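# Close the cabinet's bottom drawer with the robot arms

## Task

Slide the bottom drawer of the cabinet in until it is at least 90% closed and has stopped moving, then open the gripper and back the arm away; it only counts if the drawer stays shut without the robot holding it there.

## Robot and tools

ROBOT. Two xArm6 arms, named left_arm and right_arm, each ending in a two-finger parallel gripper. Bases in the scene frame: left_arm at (-0.025, +0.348, 0) m with quat_wxyz (+0.997, 0, 0, +0.072); right_arm at (+0.012, -0.344, 0) m with quat_wxyz (+1.000, 0, 0, +0.020). Joint ranges (rad), base outward: waist -6.283..6.283, shoulder -2.059..2.094, elbow -3.927..0.192, forearm roll -6.283..6.283, wrist pitch -1.693..3.142, wrist roll -6.283..6.283. Load limits (N m): waist 44, shoulder 44, elbow 26.4, forearm roll 26.4, wrist pitch 17.6, wrist roll 17.6; a carried object adds to them.

FRAMES. The scene frame has its origin on the table surface midway between the arms, +z up, +x pointing out across the table, and left_arm on the +y side. The arm names do not match the sides of a camera picture. Each gripper has its own axes: fingers extend along its +z, and they open and close along its y. The reported end_effector_position sits between the finger pads as if closed, roughly 2 cm short of the fingertips; closing pushes the tips about 10 mm further along +z.

execute_actions. Argument actions is a list holding zero or one entry. Empty list: no command, just the current state. {"rows": [...], "steps": n}: n is 1 to 15 control steps of 1/30 s (default 15); each row is used for one step and the final row repeats to fill the remaining steps. {"steps": n} alone is a wait of up to 300 steps, counted from the previous result, so your reply time is included. Optional pictures (boolean) turns camera images on or off.

ROW LAYOUT (used by both execute_actions and move). A single flat list of 14 numbers, each within [-1, 1], always covering both arms: left_arm dx, dy, dz, rx, ry, rz, opening, then right_arm dx, dy, dz, rx, ry, rz, opening. The first six per arm are an offset, not a pose, expressed in that gripper's own axes and measured from the gripper pose printed in the latest result showing it (before any such result in the scene, or for the second and later calls in one reply, from where the gripper is when the action begins). Every row is counted from that same reference, not from the previous row. Scale: 1.0 equals 0.6 m for dx, dy, dz and 180 degrees for rotation; rx, ry, rz form one rotation vector. Opening is absolute: +1 fully open (0.084 m), -1 closed. Sending zeros does not hold still; it pulls the arm back to the reference pose. To keep an arm parked, give it the offset back to where it should be in the first call, zeros afterwards, and its intended opening every time.

LIMITS ON MOTION. Each step the commanded pose is clipped to 70 mm and 16 degrees from the measured pose, then solved by damped IK with position favoured over orientation. After an action ends an arm only finishes its last clipped pose, so far targets need further calls; read the result and send the remainder. Elbows stop just before full extension.

move. target: one 14-number row as above (offsets from the same reference). speed: path top speed in m/s, 0.002 to 0.5, default 0.25; rotation capped at twice that in rad/s. Each gripper follows a straight line toward its target, both finishing together, lasting 0.5 to 10 s (cut off at 10 s). Paths ignore obstacles and the other arm; grippers lag, drift, and can exceed the speed near full reach. Opening is sent at the start. The result adds a move: line with the ending (done, off_target, moving, held, fault), active limits (paced = target was clipped; held = some steps blocked, after which the arm may surge), and each gripper's distance to its target. If only one arm is named, the other finished fine.

wait. seconds 0 to 10; sends nothing, returns a normal result.

zoom_image. camera one of cam_head_left, cam_head_right, cam_left_wrist, cam_right_wrist (each 896x504); region [x0, y0, x1, y1] in pixels from the top-left, at most 504 by 504.

read_manual. section "licences" (default); licence text only, no motion.

finished_scene. scene: the number of the current scene. Irreversible; the result reports success and introduces the next task. Answering without any tool call ends everything.

RESULTS. A state line gives each gripper's position (m), quat_wxyz and velocities in the scene frame; printed positions can be off, more so at long reach. grip_measured is the actual finger opening on the command scale. A "pose unreachable" line or HELD marks mean the clearance check altered or dropped part of the command. A Hand target line shows where each gripper is being driven. Joint torques are whole drive outputs with per-arm offset, scale and noise. MOTOR HOT appears from 65 °C; at 80 °C the arm brakes (OVER-TEMPERATURE FAULT) until cool. TORQUE FAULT: a joint reached its load limit, so the arm backs off, freezes 10 s and drops the rest of the call.

The simulation keeps running while you reply. To grip, command an opening well under grip_measured (about 24 N per pad max).

AVOID. Arms striking or pressing each other, anything falling or being knocked off the table, fast impacts and very hard shoves (contact force grows with speed and with how far the target lies beyond contact). Loose items or held parts may occasionally get a brief tug. Push the drawer at modest speed, confirm it stays closed, then open the gripper and withdraw.

Each tool is called as a command line: name --argument value for each argument, lists and objects as JSON in quotes; but a table of rows of numbers goes row by row, as --pt "numbers of a row", without its own name.

## Session

execute_actions --actions '[]'

Scene clock: 0.00 s of 3900.00 s.
left_arm: end_effector_position=(+0.5041, +0.2239, +0.1504) grip_measured=+1.00 end_effector_quat_wxyz=(+0.156, +0.578, +0.758, -0.258) end_effector_velocity=(+0.000, +0.001, +0.000) end_effector_angular_velocity=(-0.000, -0.001, +0.002) | right_arm: end_effector_position=(+0.2183, -0.5939, +0.2845) grip_measured=+1.00 end_effector_quat_wxyz=(-0.218, +0.973, -0.043, +0.062) end_effector_velocity=(+0.000, +0.000, -0.000) end_effector_angular_velocity=(+0.001, -0.000, -0.000)
Joint positions: left_arm=[-0.145  0.364 -1.308 -0.687  1.126 -1.478  0.084] | right_arm=[-1.166 -0.281 -1.01   0.312  1.629 -1.074  0.084]
Joint velocities: left_arm=[ 0.002 -0.    -0.001  0.     0.001 -0.    -0.   ] | right_arm=[-0.     0.     0.001  0.001 -0.     0.    -0.   ]
Joint torques (N m, as the arm reports them, + toward a larger angle): no reading
Motor temperatures (°C, as the motors report them): left_arm=[32 31 30 35 32 31] | right_arm=[30 31 28 30 29 33]
Hand target (left_arm): +0.504, +0.224, +0.150; +0.156, +0.578, +0.758, -0.258
Hand target (right_arm): +0.218, -0.594, +0.285; -0.218, +0.973, -0.043, +0.062

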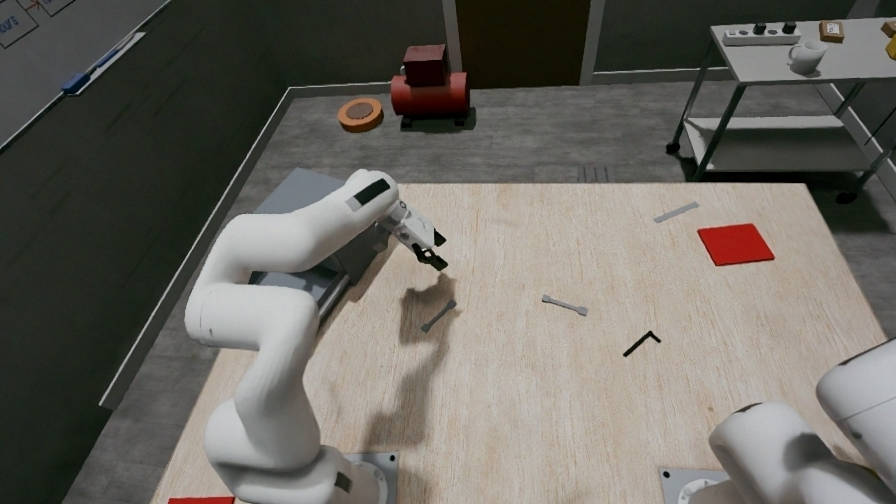

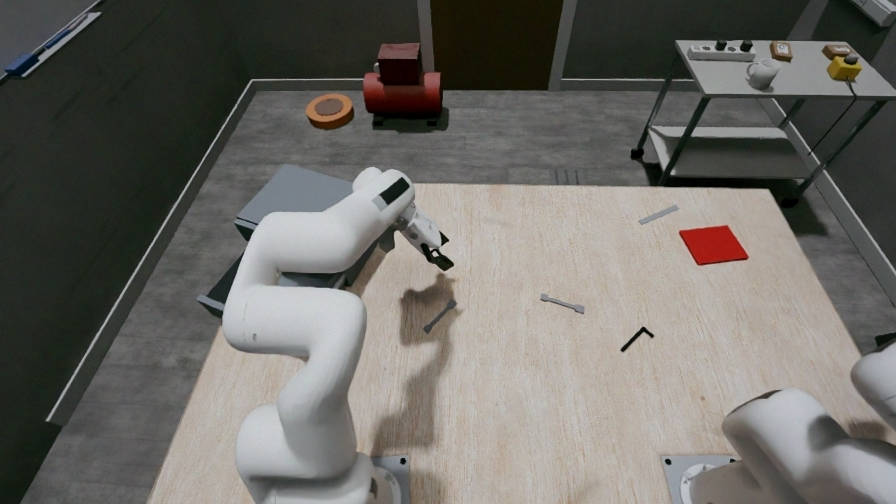

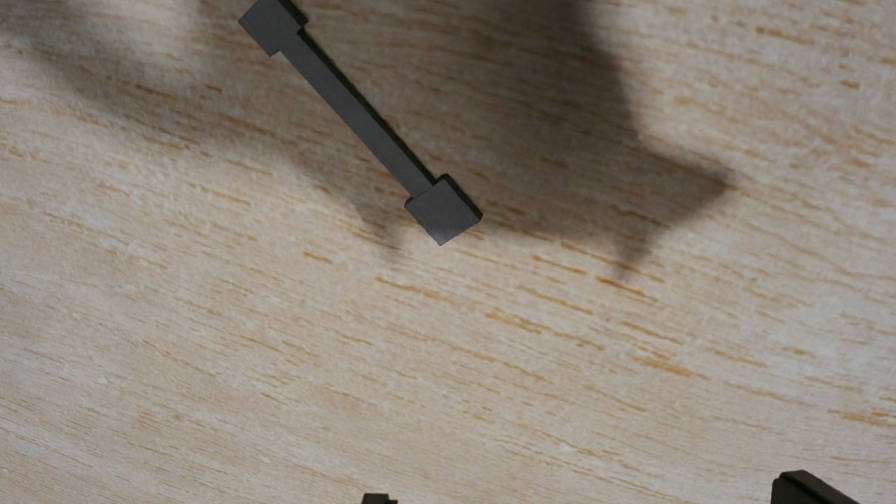

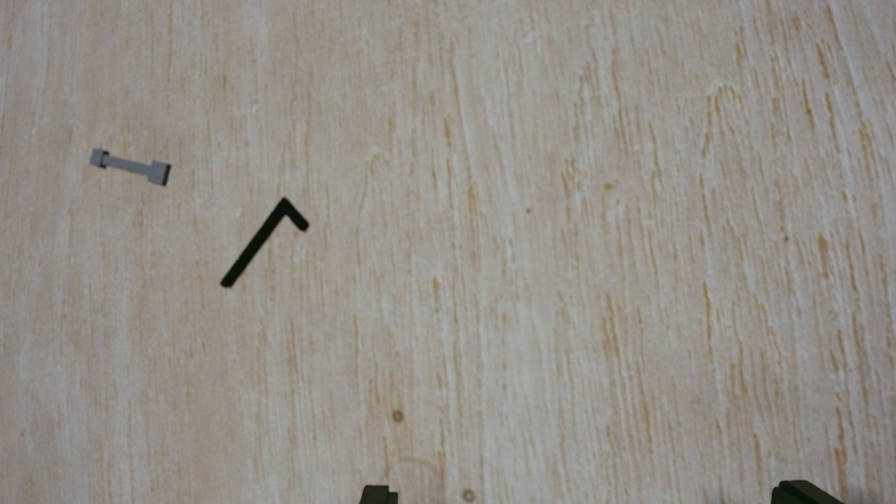

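move --target '[0,0,-0.5,0,0,0,1,0,0,0,0,0,0,1]' --speed 0.4

Scene clock: 11.27 s of 3900.00 s.
left_arm: end_effector_position=(+0.5226, +0.3965, +0.3948) grip_measured=+1.00 end_effector_quat_wxyz=(+0.156, +0.577, +0.759, -0.258) end_effector_velocity=(+0.001, +0.001, +0.002) end_effector_angular_velocity=(-0.001, +0.009, -0.004) | right_arm: end_effector_position=(+0.2183, -0.5939, +0.2845) grip_measured=+1.00 end_effector_quat_wxyz=(-0.218, +0.973, -0.043, +0.062) end_effector_velocity=(-0.000, +0.001, +0.000) end_effector_angular_velocity=(+0.002, +0.000, +0.001)
Joint positions: left_arm=[ 0.213  0.561 -2.299 -0.593  1.971 -1.656  0.084] | right_arm=[-1.166 -0.281 -1.01   0.312  1.629 -1.074  0.084]
Joint velocities: left_arm=[ 0.003  0.034 -0.059 -0.005  0.033 -0.014 -0.   ] | right_arm=[-0.    -0.    -0.     0.     0.003 -0.001 -0.   ]
Joint torques (N m, as the arm reports them, + toward a larger angle): left_arm=[ -0.53 -32.65 -22.34  -1.22  -1.62   0.88] | right_arm=[ -0.11  -7.   -12.09   0.93   0.29   0.48]
Motor temperatures (°C, as the motors report them): left_arm=[32 31 31 35 32 31] | right_arm=[30 31 30 30 29 33]
Hand target (left_arm): +0.523, +0.397, +0.395; +0.156, +0.577, +0.759, -0.258
Hand target (right_arm): +0.218, -0.594, +0.285; -0.218, +0.973, -0.043, +0.062
Off the commanded pose (left_arm): 0.001 m, 0 deg.
Off the commanded pose (right_arm): 0.000 m, 0 deg.
After step 90, 6.70 s passed at rest.
move: done; limits=paced

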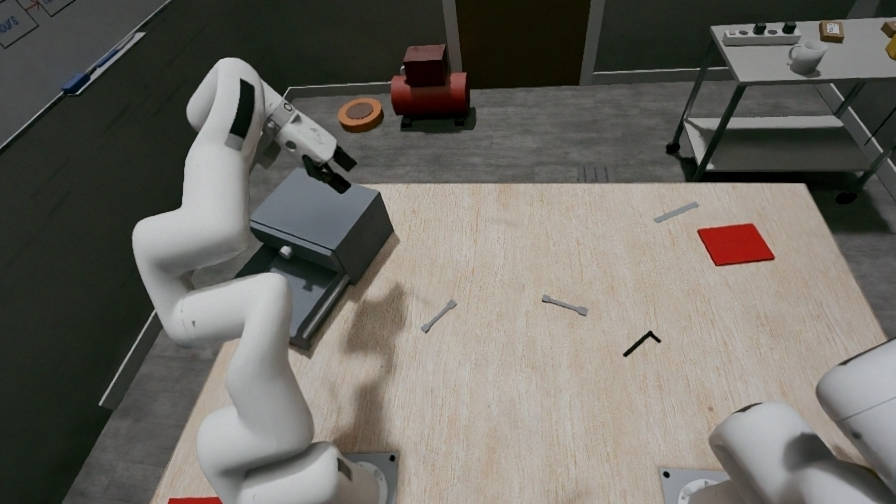

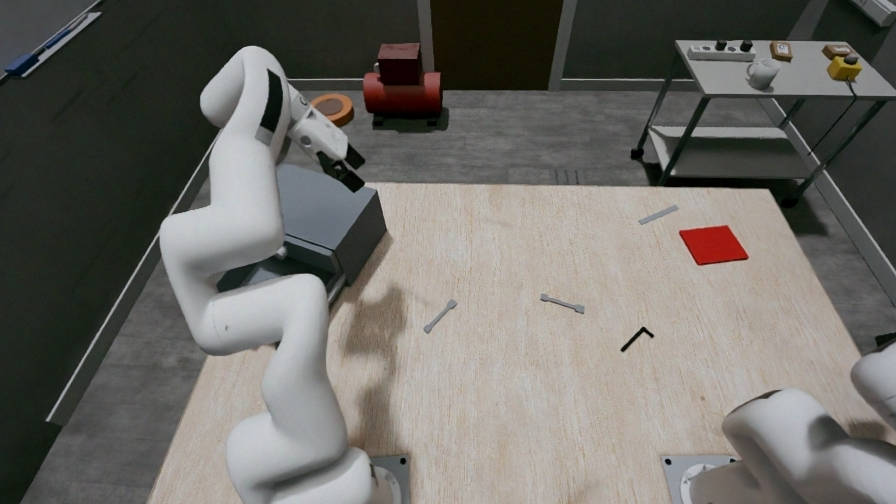

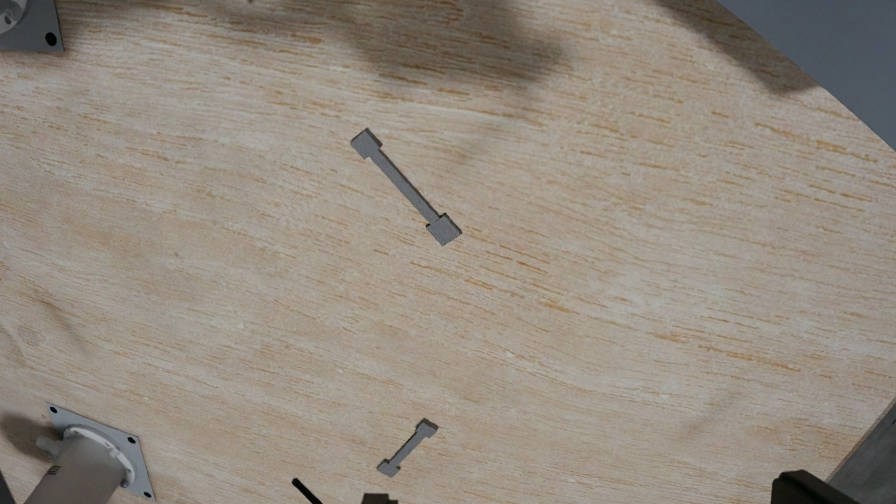

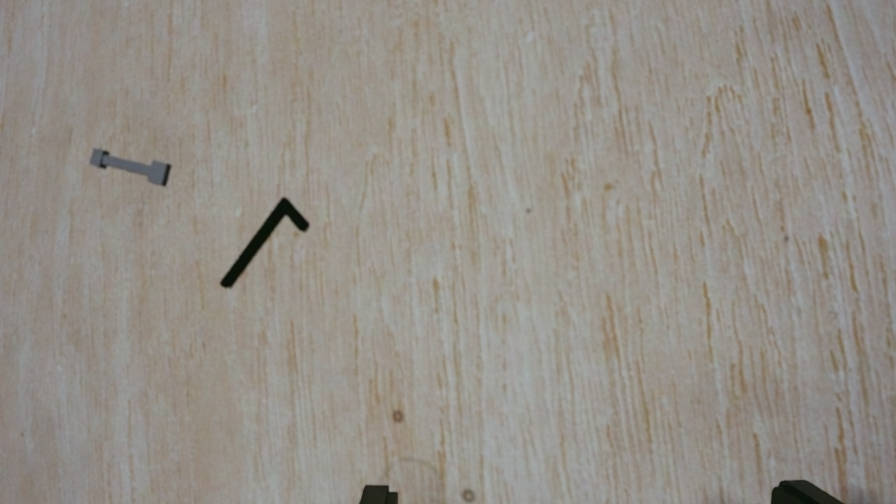

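move --target '[0.217,-0.493,-0.015,0,0,0,-1,0,0,0,0,0,0,1]' --speed 0.4

Scene clock: 25.20 s of 3900.00 s.
left_arm: end_effector_position=(+0.2030, +0.4463, +0.3950) grip_measured=-1.00 end_effector_quat_wxyz=(+0.155, +0.577, +0.759, -0.259) end_effector_velocity=(-0.002, +0.001, +0.001) end_effector_angular_velocity=(+0.003, -0.004, +0.002) | right_arm: end_effector_position=(+0.2183, -0.5939, +0.2845) grip_measured=+1.00 end_effector_quat_wxyz=(-0.218, +0.973, -0.043, +0.062) end_effector_velocity=(+0.000, -0.000, +0.000) end_effector_angular_velocity=(-0.000, +0.000, -0.001)
Joint positions: left_arm=[ 0.68  -0.412 -1.177 -0.4    2.068 -1.124  0.   ] | right_arm=[-1.166 -0.281 -1.01   0.312  1.629 -1.074  0.084]
Joint velocities: left_arm=[ 0.008 -0.006  0.     0.002  0.003  0.005  0.   ] | right_arm=[ 0.     0.001 -0.001  0.    -0.     0.001  0.   ]
Joint torques (N m, as the arm reports them, + toward a larger angle): left_arm=[ -0.37 -10.81 -23.06  -0.86  -0.85   0.7 ] | right_arm=[ -0.05  -7.03 -12.03   0.87   0.28   0.5 ]
Motor temperatures (°C, as the motors report them): left_arm=[32 32 32 35 32 31] | right_arm=[30 31 30 30 29 33]
Hand target (left_arm): +0.203, +0.446, +0.395; +0.155, +0.577, +0.759, -0.258
Hand target (right_arm): +0.218, -0.594, +0.285; -0.218, +0.973, -0.043, +0.062
Off the commanded pose (left_arm): 0.001 m, 0 deg.
Off the commanded pose (right_arm): 0.000 m, 0 deg.
After step 90, 9.33 s passed at rest.
move: done; limits=paced

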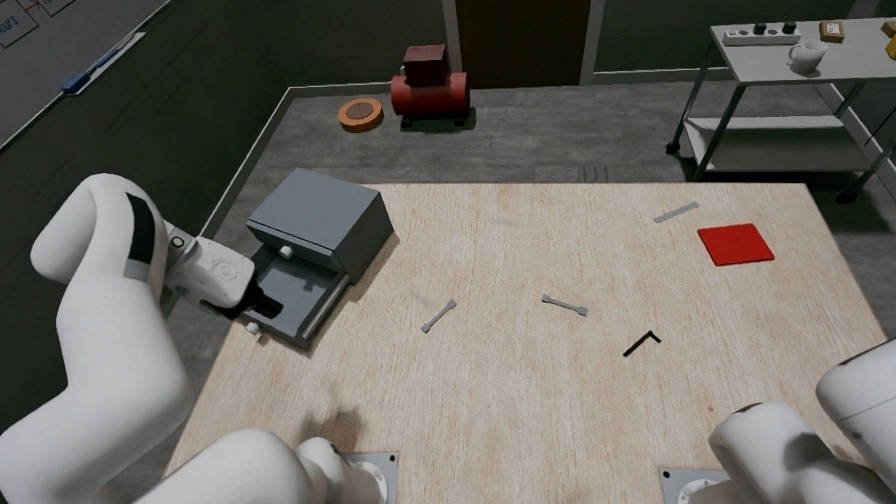

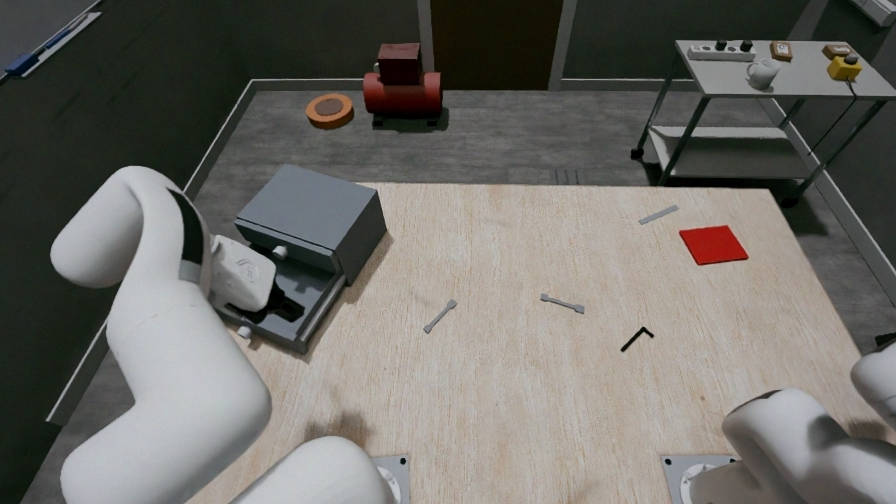

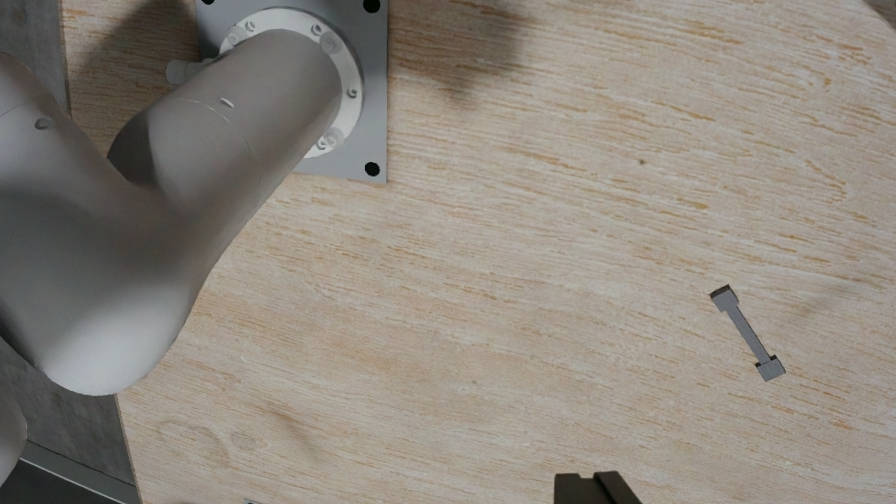

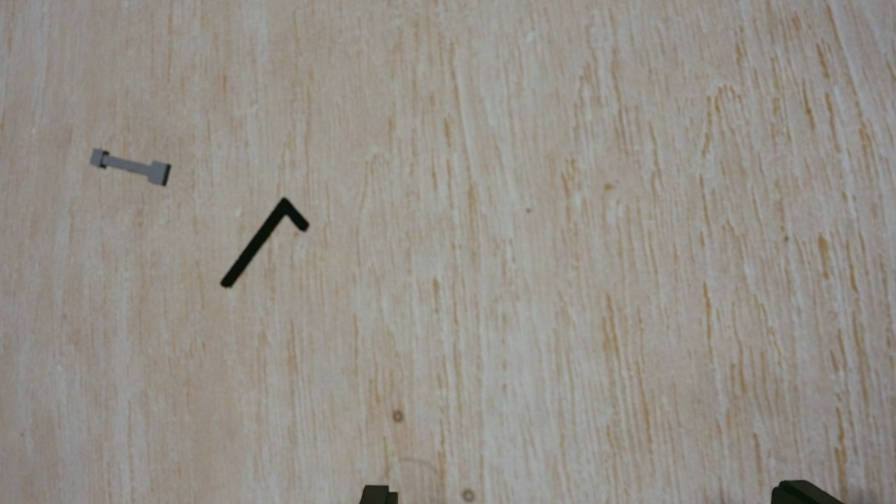

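move --target '[0.55,0.145,0.263,0,0,0,-1,0,0,0,0,0,0,1]' --speed 0.3

Scene clock: 57.93 s of 3900.00 s.
left_arm: end_effector_position=(+0.1824, +0.6350, +0.0706) grip_measured=-1.00 end_effector_quat_wxyz=(+0.155, +0.578, +0.758, -0.259) end_effector_velocity=(-0.000, -0.001, -0.002) end_effector_angular_velocity=(-0.005, +0.003, -0.001) | right_arm: end_effector_position=(+0.2183, -0.5939, +0.2845) grip_measured=+1.00 end_effector_quat_wxyz=(-0.218, +0.973, -0.043, +0.062) end_effector_velocity=(+0.000, +0.000, +0.000) end_effector_angular_velocity=(-0.001, -0.000, +0.001)
Joint positions: left_arm=[ 0.939  0.305 -1.035 -0.219  1.315 -0.635  0.   ] | right_arm=[-1.166 -0.281 -1.01   0.312  1.629 -1.074  0.084]
Joint velocities: left_arm=[-0.     0.007 -0.002  0.    -0.     0.     0.   ] | right_arm=[ 0.001 -0.    -0.001 -0.     0.001 -0.     0.   ]
Joint torques (N m, as the arm reports them, + toward a larger angle): left_arm=[ -0.57 -25.53 -20.18  -0.1   -0.76   0.73] | right_arm=[ -0.1   -6.89 -11.95   0.99   0.26   0.54]
Motor temperatures (°C, as the motors report them): left_arm=[32 31 33 35 32 31] | right_arm=[30 31 31 30 29 33]
Hand target (left_arm): +0.182, +0.635, +0.070; +0.155, +0.578, +0.758, -0.259
Hand target (right_arm): +0.218, -0.594, +0.285; -0.218, +0.973, -0.043, +0.062
Off the commanded pose (left_arm): 0.001 m, 0 deg.
Off the commanded pose (right_arm): 0.000 m, 0 deg.
After step 90, 27.83 s passed at rest.
move: done

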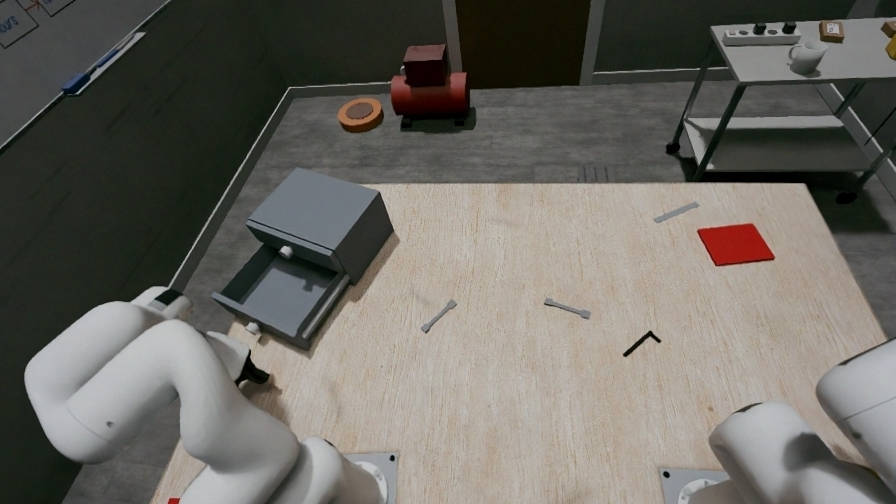

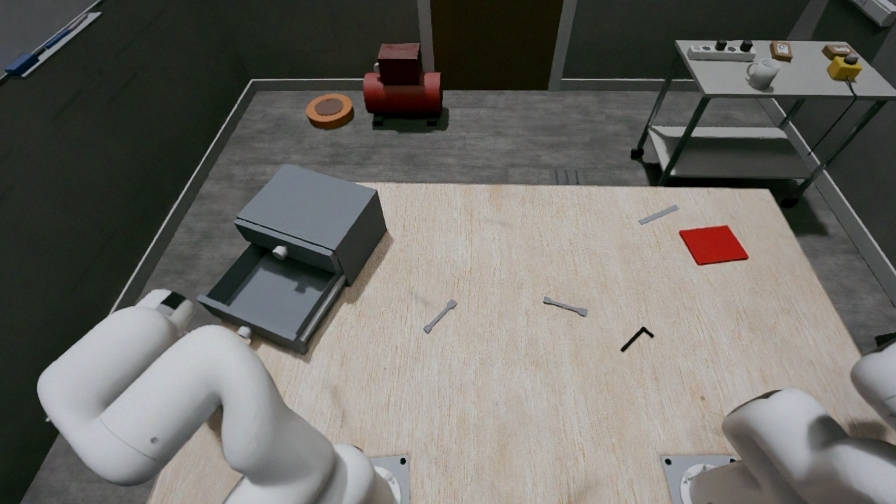

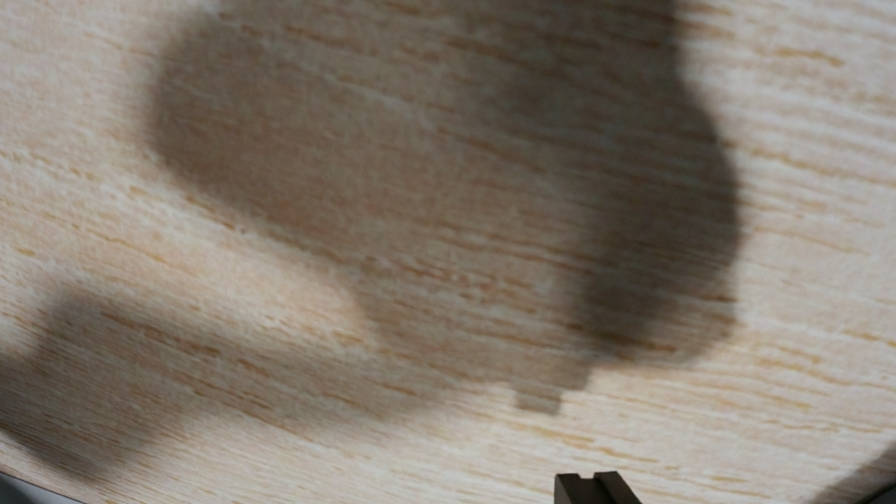

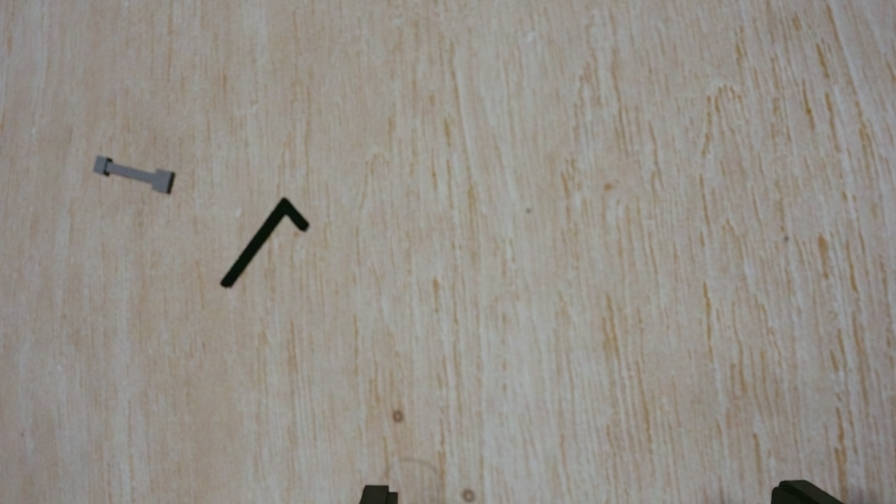

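move --target '[-0.186,0.485,-0.003,0,0,0,-1,0,0,0,0,0,0,1]' --speed 0.12

Scene clock: 76.87 s of 3900.00 s.
left_arm: end_effector_position=(+0.4190, +0.6398, +0.0612) grip_measured=-1.00 end_effector_quat_wxyz=(+0.155, +0.546, +0.779, -0.268) end_effector_velocity=(+0.000, +0.000, +0.000) end_effector_angular_velocity=(+0.001, -0.000, +0.001) | right_arm: end_effector_position=(+0.2183, -0.5939, +0.2845) grip_measured=+1.00 end_effector_quat_wxyz=(-0.218, +0.973, -0.043, +0.062) end_effector_velocity=(+0.000, +0.000, +0.000) end_effector_angular_velocity=(+0.001, -0.000, -0.000)
Joint positions: left_arm=[ 0.618  0.795 -1.775 -0.4    1.488 -1.019  0.   ] | right_arm=[-1.166 -0.281 -1.01   0.312  1.629 -1.074  0.084]
Joint velocities: left_arm=[ 0.    -0.001  0.    -0.    -0.001 -0.     0.   ] | right_arm=[ 0.     0.    -0.     0.001  0.001  0.    -0.   ]
Joint torques (N m, as the arm reports them, + toward a larger angle): left_arm=[ -0.41 -36.61 -22.79  -0.48  -0.75   0.66] | right_arm=[  0.02  -7.03 -12.04   0.98   0.28   0.51]
Motor temperatures (°C, as the motors report them): left_arm=[32 32 33 35 32 31] | right_arm=[30 31 31 30 29 33]
Hand target (left_arm): +0.419, +0.640, +0.061; +0.155, +0.546, +0.779, -0.268
Hand target (right_arm): +0.218, -0.594, +0.285; -0.218, +0.973, -0.043, +0.062
Off the commanded pose (left_arm): 0.082 m, 5 deg.
Off the commanded pose (right_arm): 0.000 m, 0 deg.
TORQUE FAULT: the external load on joint 1 (waist) of the left arm reached its load limit, and that arm stopped for 10 seconds. A torque fault stops only its own arm. That arm's remaining commands of this call were not run. Joint 1 (waist) of that arm moved back by up to 3 degrees. That arm holds there, with its grip as last carried out, and accepts commands again: back off and push less far. That arm stops again, at the same cost, whenever a joint's load reaches its limit.
After step 90, 3.43 s passed at rest.
move: fault (left_arm)

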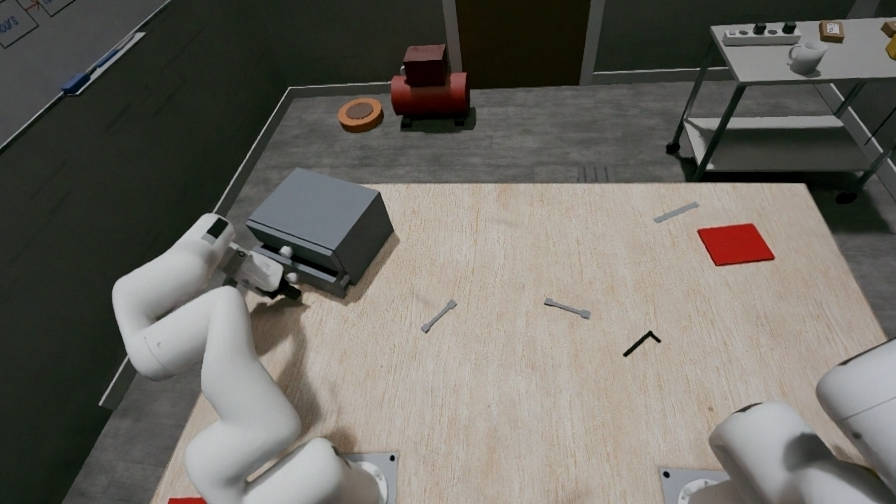

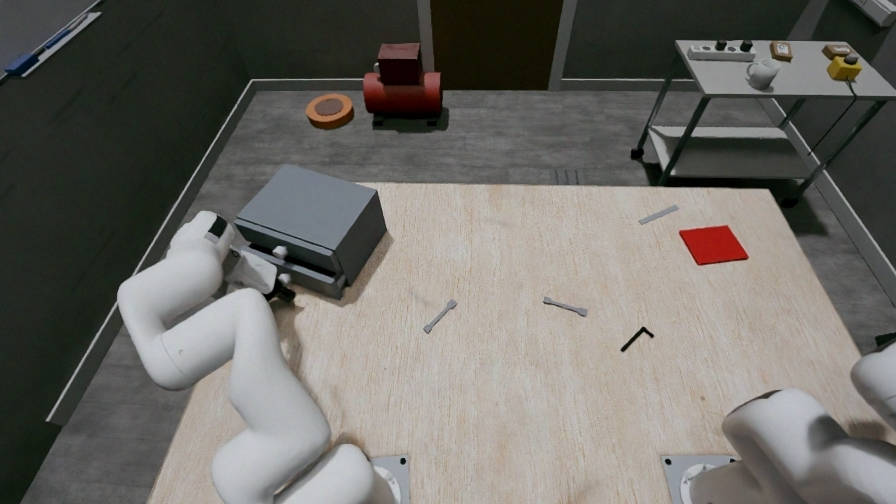

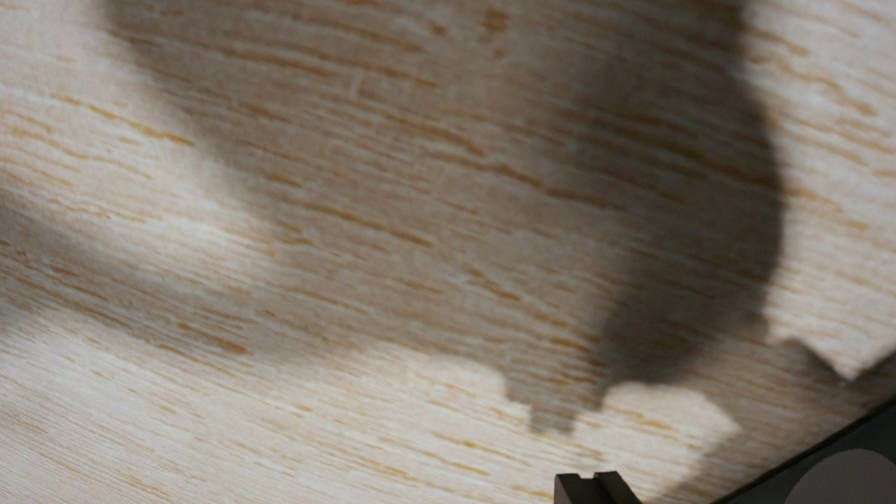

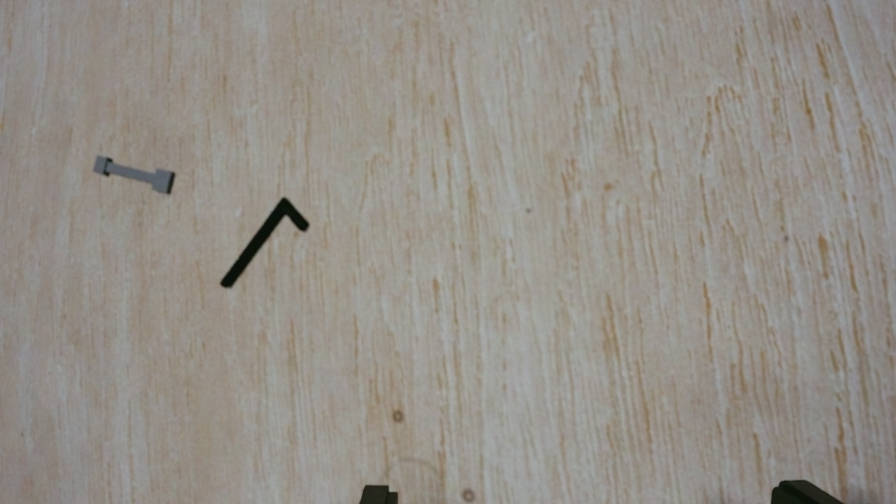

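move --target '[0.06,-0.2,-0.25,0,0,0,-1,0,0,0,0,0,0,1]' --speed 0.3

zoom_image --camera "cam_head_right" --region '[200, 150, 420, 330]'

Scene clock: 83.77 s of 3900.00 s.
left_arm: end_effector_position=(+0.3019, +0.7241, +0.1920) grip_measured=-1.00 end_effector_quat_wxyz=(+0.154, +0.545, +0.779, -0.269) end_effector_velocity=(-0.001, +0.004, +0.006) end_effector_angular_velocity=(+0.009, -0.006, +0.001) | right_arm: end_effector_position=(+0.2183, -0.5939, +0.2845) grip_measured=+1.00 end_effector_quat_wxyz=(-0.218, +0.973, -0.043, +0.062) end_effector_velocity=(+0.000, -0.000, +0.001) end_effector_angular_velocity=(-0.001, -0.001, +0.001)
Joint positions: left_arm=[ 0.859  0.63  -1.891 -0.283  1.827 -0.908  0.   ] | right_arm=[-1.166 -0.281 -1.01   0.312  1.629 -1.074  0.084]
Joint velocities: left_arm=[ 0.005 -0.002 -0.015  0.001  0.007  0.002  0.   ] | right_arm=[-0.    -0.001 -0.002  0.     0.001 -0.002  0.   ]
Joint torques (N m, as the arm reports them, + toward a larger angle): left_arm=[ -0.46 -34.67 -23.58  -0.68  -0.69   0.78] | right_arm=[  0.07  -7.1  -12.06   0.96   0.3    0.53]
Motor temperatures (°C, as the motors report them): left_arm=[32 32 33 35 32 31] | right_arm=[30 31 31 30 29 33]
Hand target (left_arm): +0.302, +0.725, +0.193; +0.154, +0.545, +0.779, -0.269
Hand target (right_arm): +0.218, -0.594, +0.285; -0.218, +0.973, -0.043, +0.062
Off the commanded pose (left_arm): 0.001 m, 0 deg.
Off the commanded pose (right_arm): 0.000 m, 0 deg.
After step 90, 2.70 s passed at rest.
move: done

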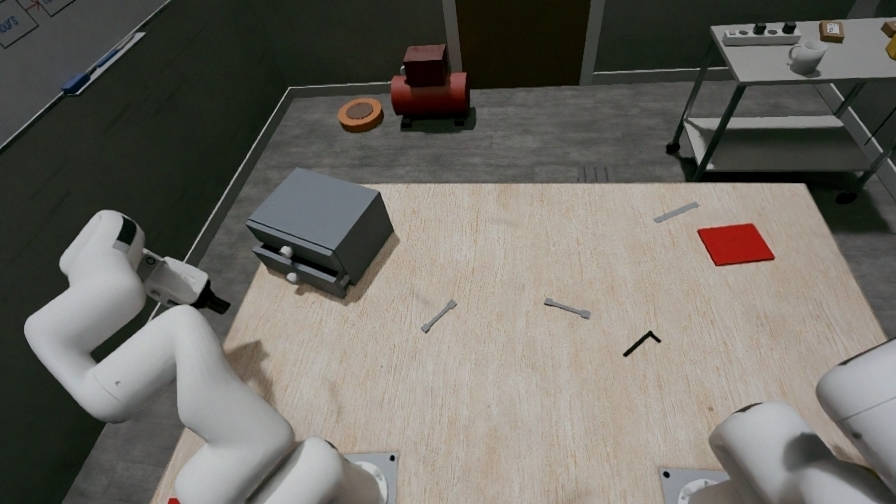

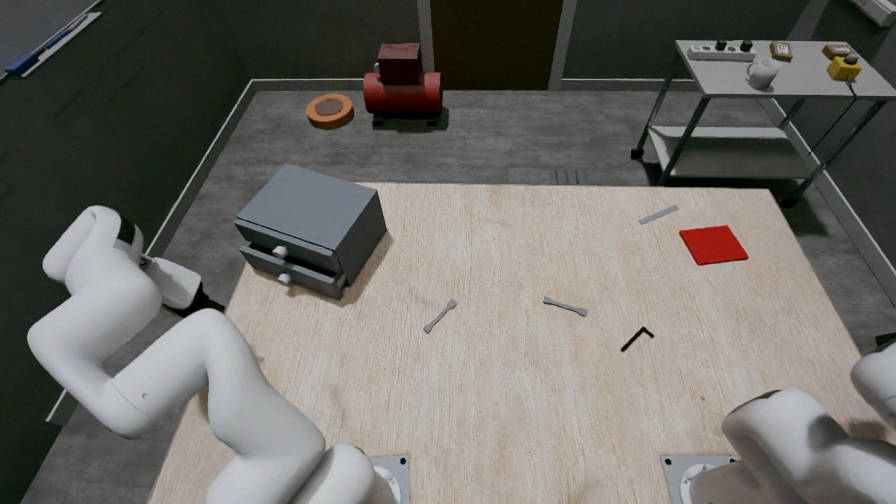

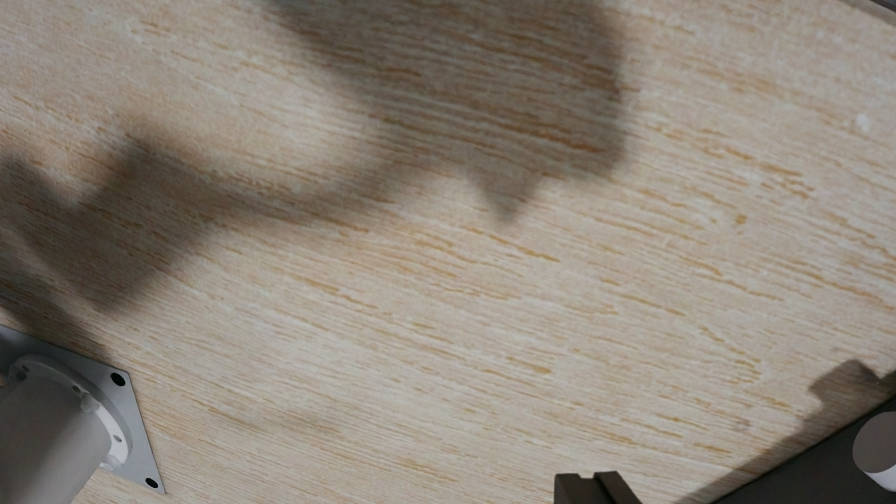

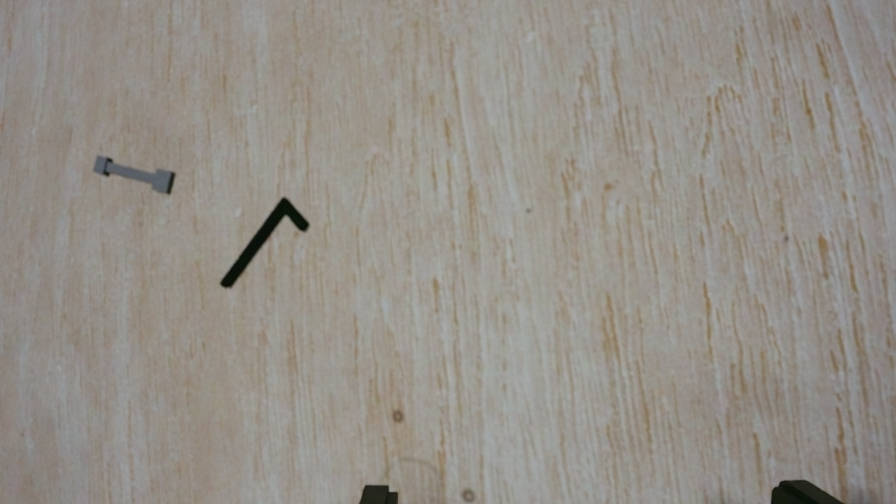

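Region (200, 150, 420, 330) of cam_head_right's 896x504 image, scaled by 2.291, with more detail than that image has; it fills the top 412 rows of this view, and the rest is white.

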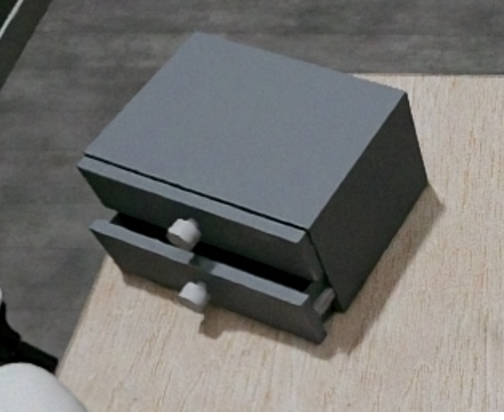

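move --target '[-0.055,0.14,0.264,0,0,0,-1,0,0,0,0,0,0,1]' --speed 0.2

Scene clock: 90.23 s of 3900.00 s.
left_arm: end_effector_position=(+0.3840, +0.6276, +0.0617) grip_measured=-1.00 end_effector_quat_wxyz=(+0.155, +0.546, +0.779, -0.268) end_effector_velocity=(-0.001, -0.003, -0.005) end_effector_angular_velocity=(-0.007, +0.007, -0.001) | right_arm: end_effector_position=(+0.2183, -0.5939, +0.2845) grip_measured=+1.00 end_effector_quat_wxyz=(-0.218, +0.973, -0.043, +0.062) end_effector_velocity=(-0.000, +0.000, -0.000) end_effector_angular_velocity=(+0.000, +0.002, -0.000)
Joint positions: left_arm=[ 0.64   0.673 -1.572 -0.393  1.421 -0.97   0.   ] | right_arm=[-1.166 -0.281 -1.01   0.312  1.629 -1.074  0.084]
Joint velocities: left_arm=[-0.003  0.007  0.004 -0.002 -0.002 -0.001  0.   ] | right_arm=[ 0.     0.     0.001 -0.001  0.     0.001  0.   ]
Joint torques (N m, as the arm reports them, + toward a larger angle): left_arm=[ -0.5  -34.23 -22.19  -0.19  -0.8    0.8 ] | right_arm=[  0.04  -7.2  -12.11   0.91   0.3    0.55]
Motor temperatures (°C, as the motors report them): left_arm=[32 33 33 35 32 31] | right_arm=[30 31 31 30 29 33]
Hand target (left_arm): +0.384, +0.627, +0.061; +0.155, +0.546, +0.778, -0.269
Hand target (right_arm): +0.218, -0.594, +0.285; -0.218, +0.973, -0.043, +0.062
Off the commanded pose (left_arm): 0.001 m, 0 deg.
Off the commanded pose (right_arm): 0.000 m, 0 deg.
After step 90, 2.07 s passed at rest.
move: done

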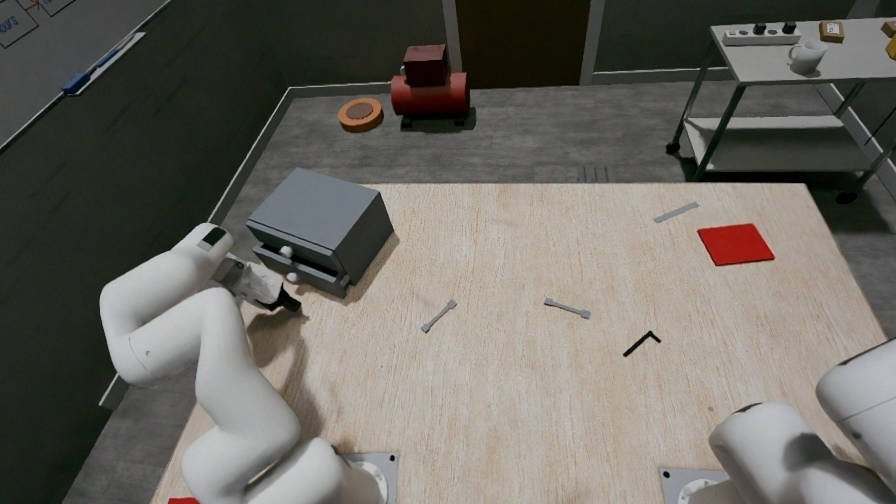

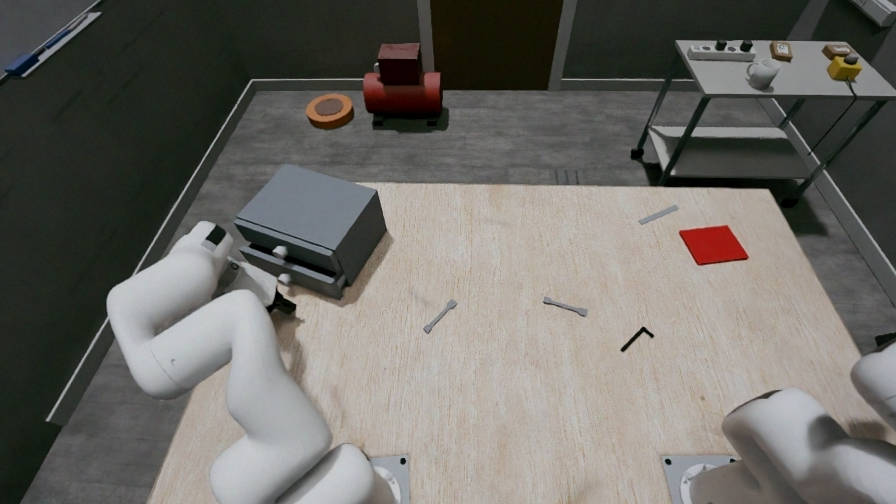

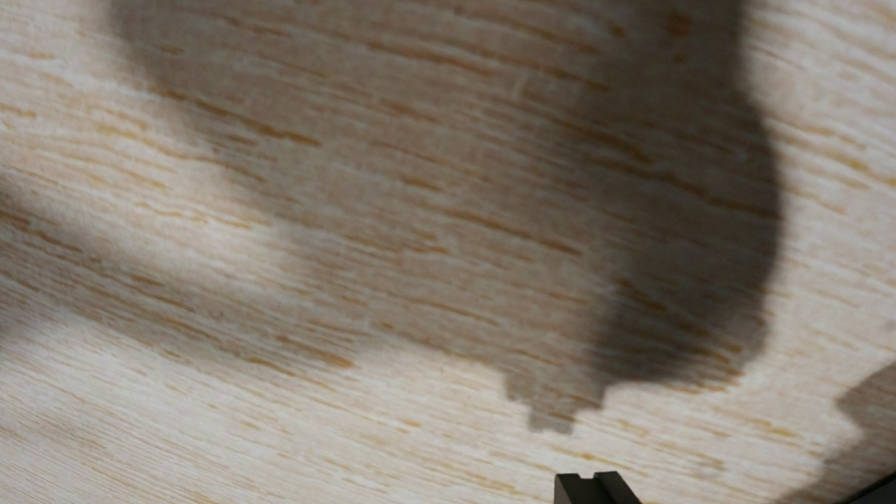

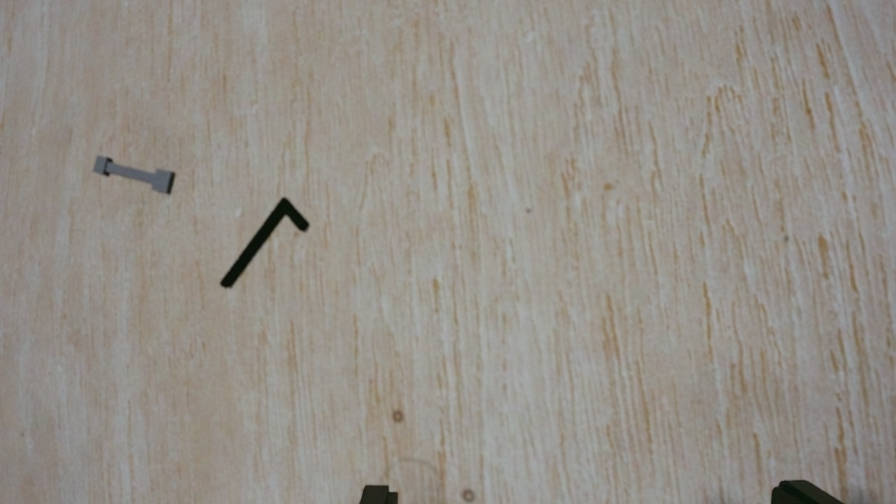

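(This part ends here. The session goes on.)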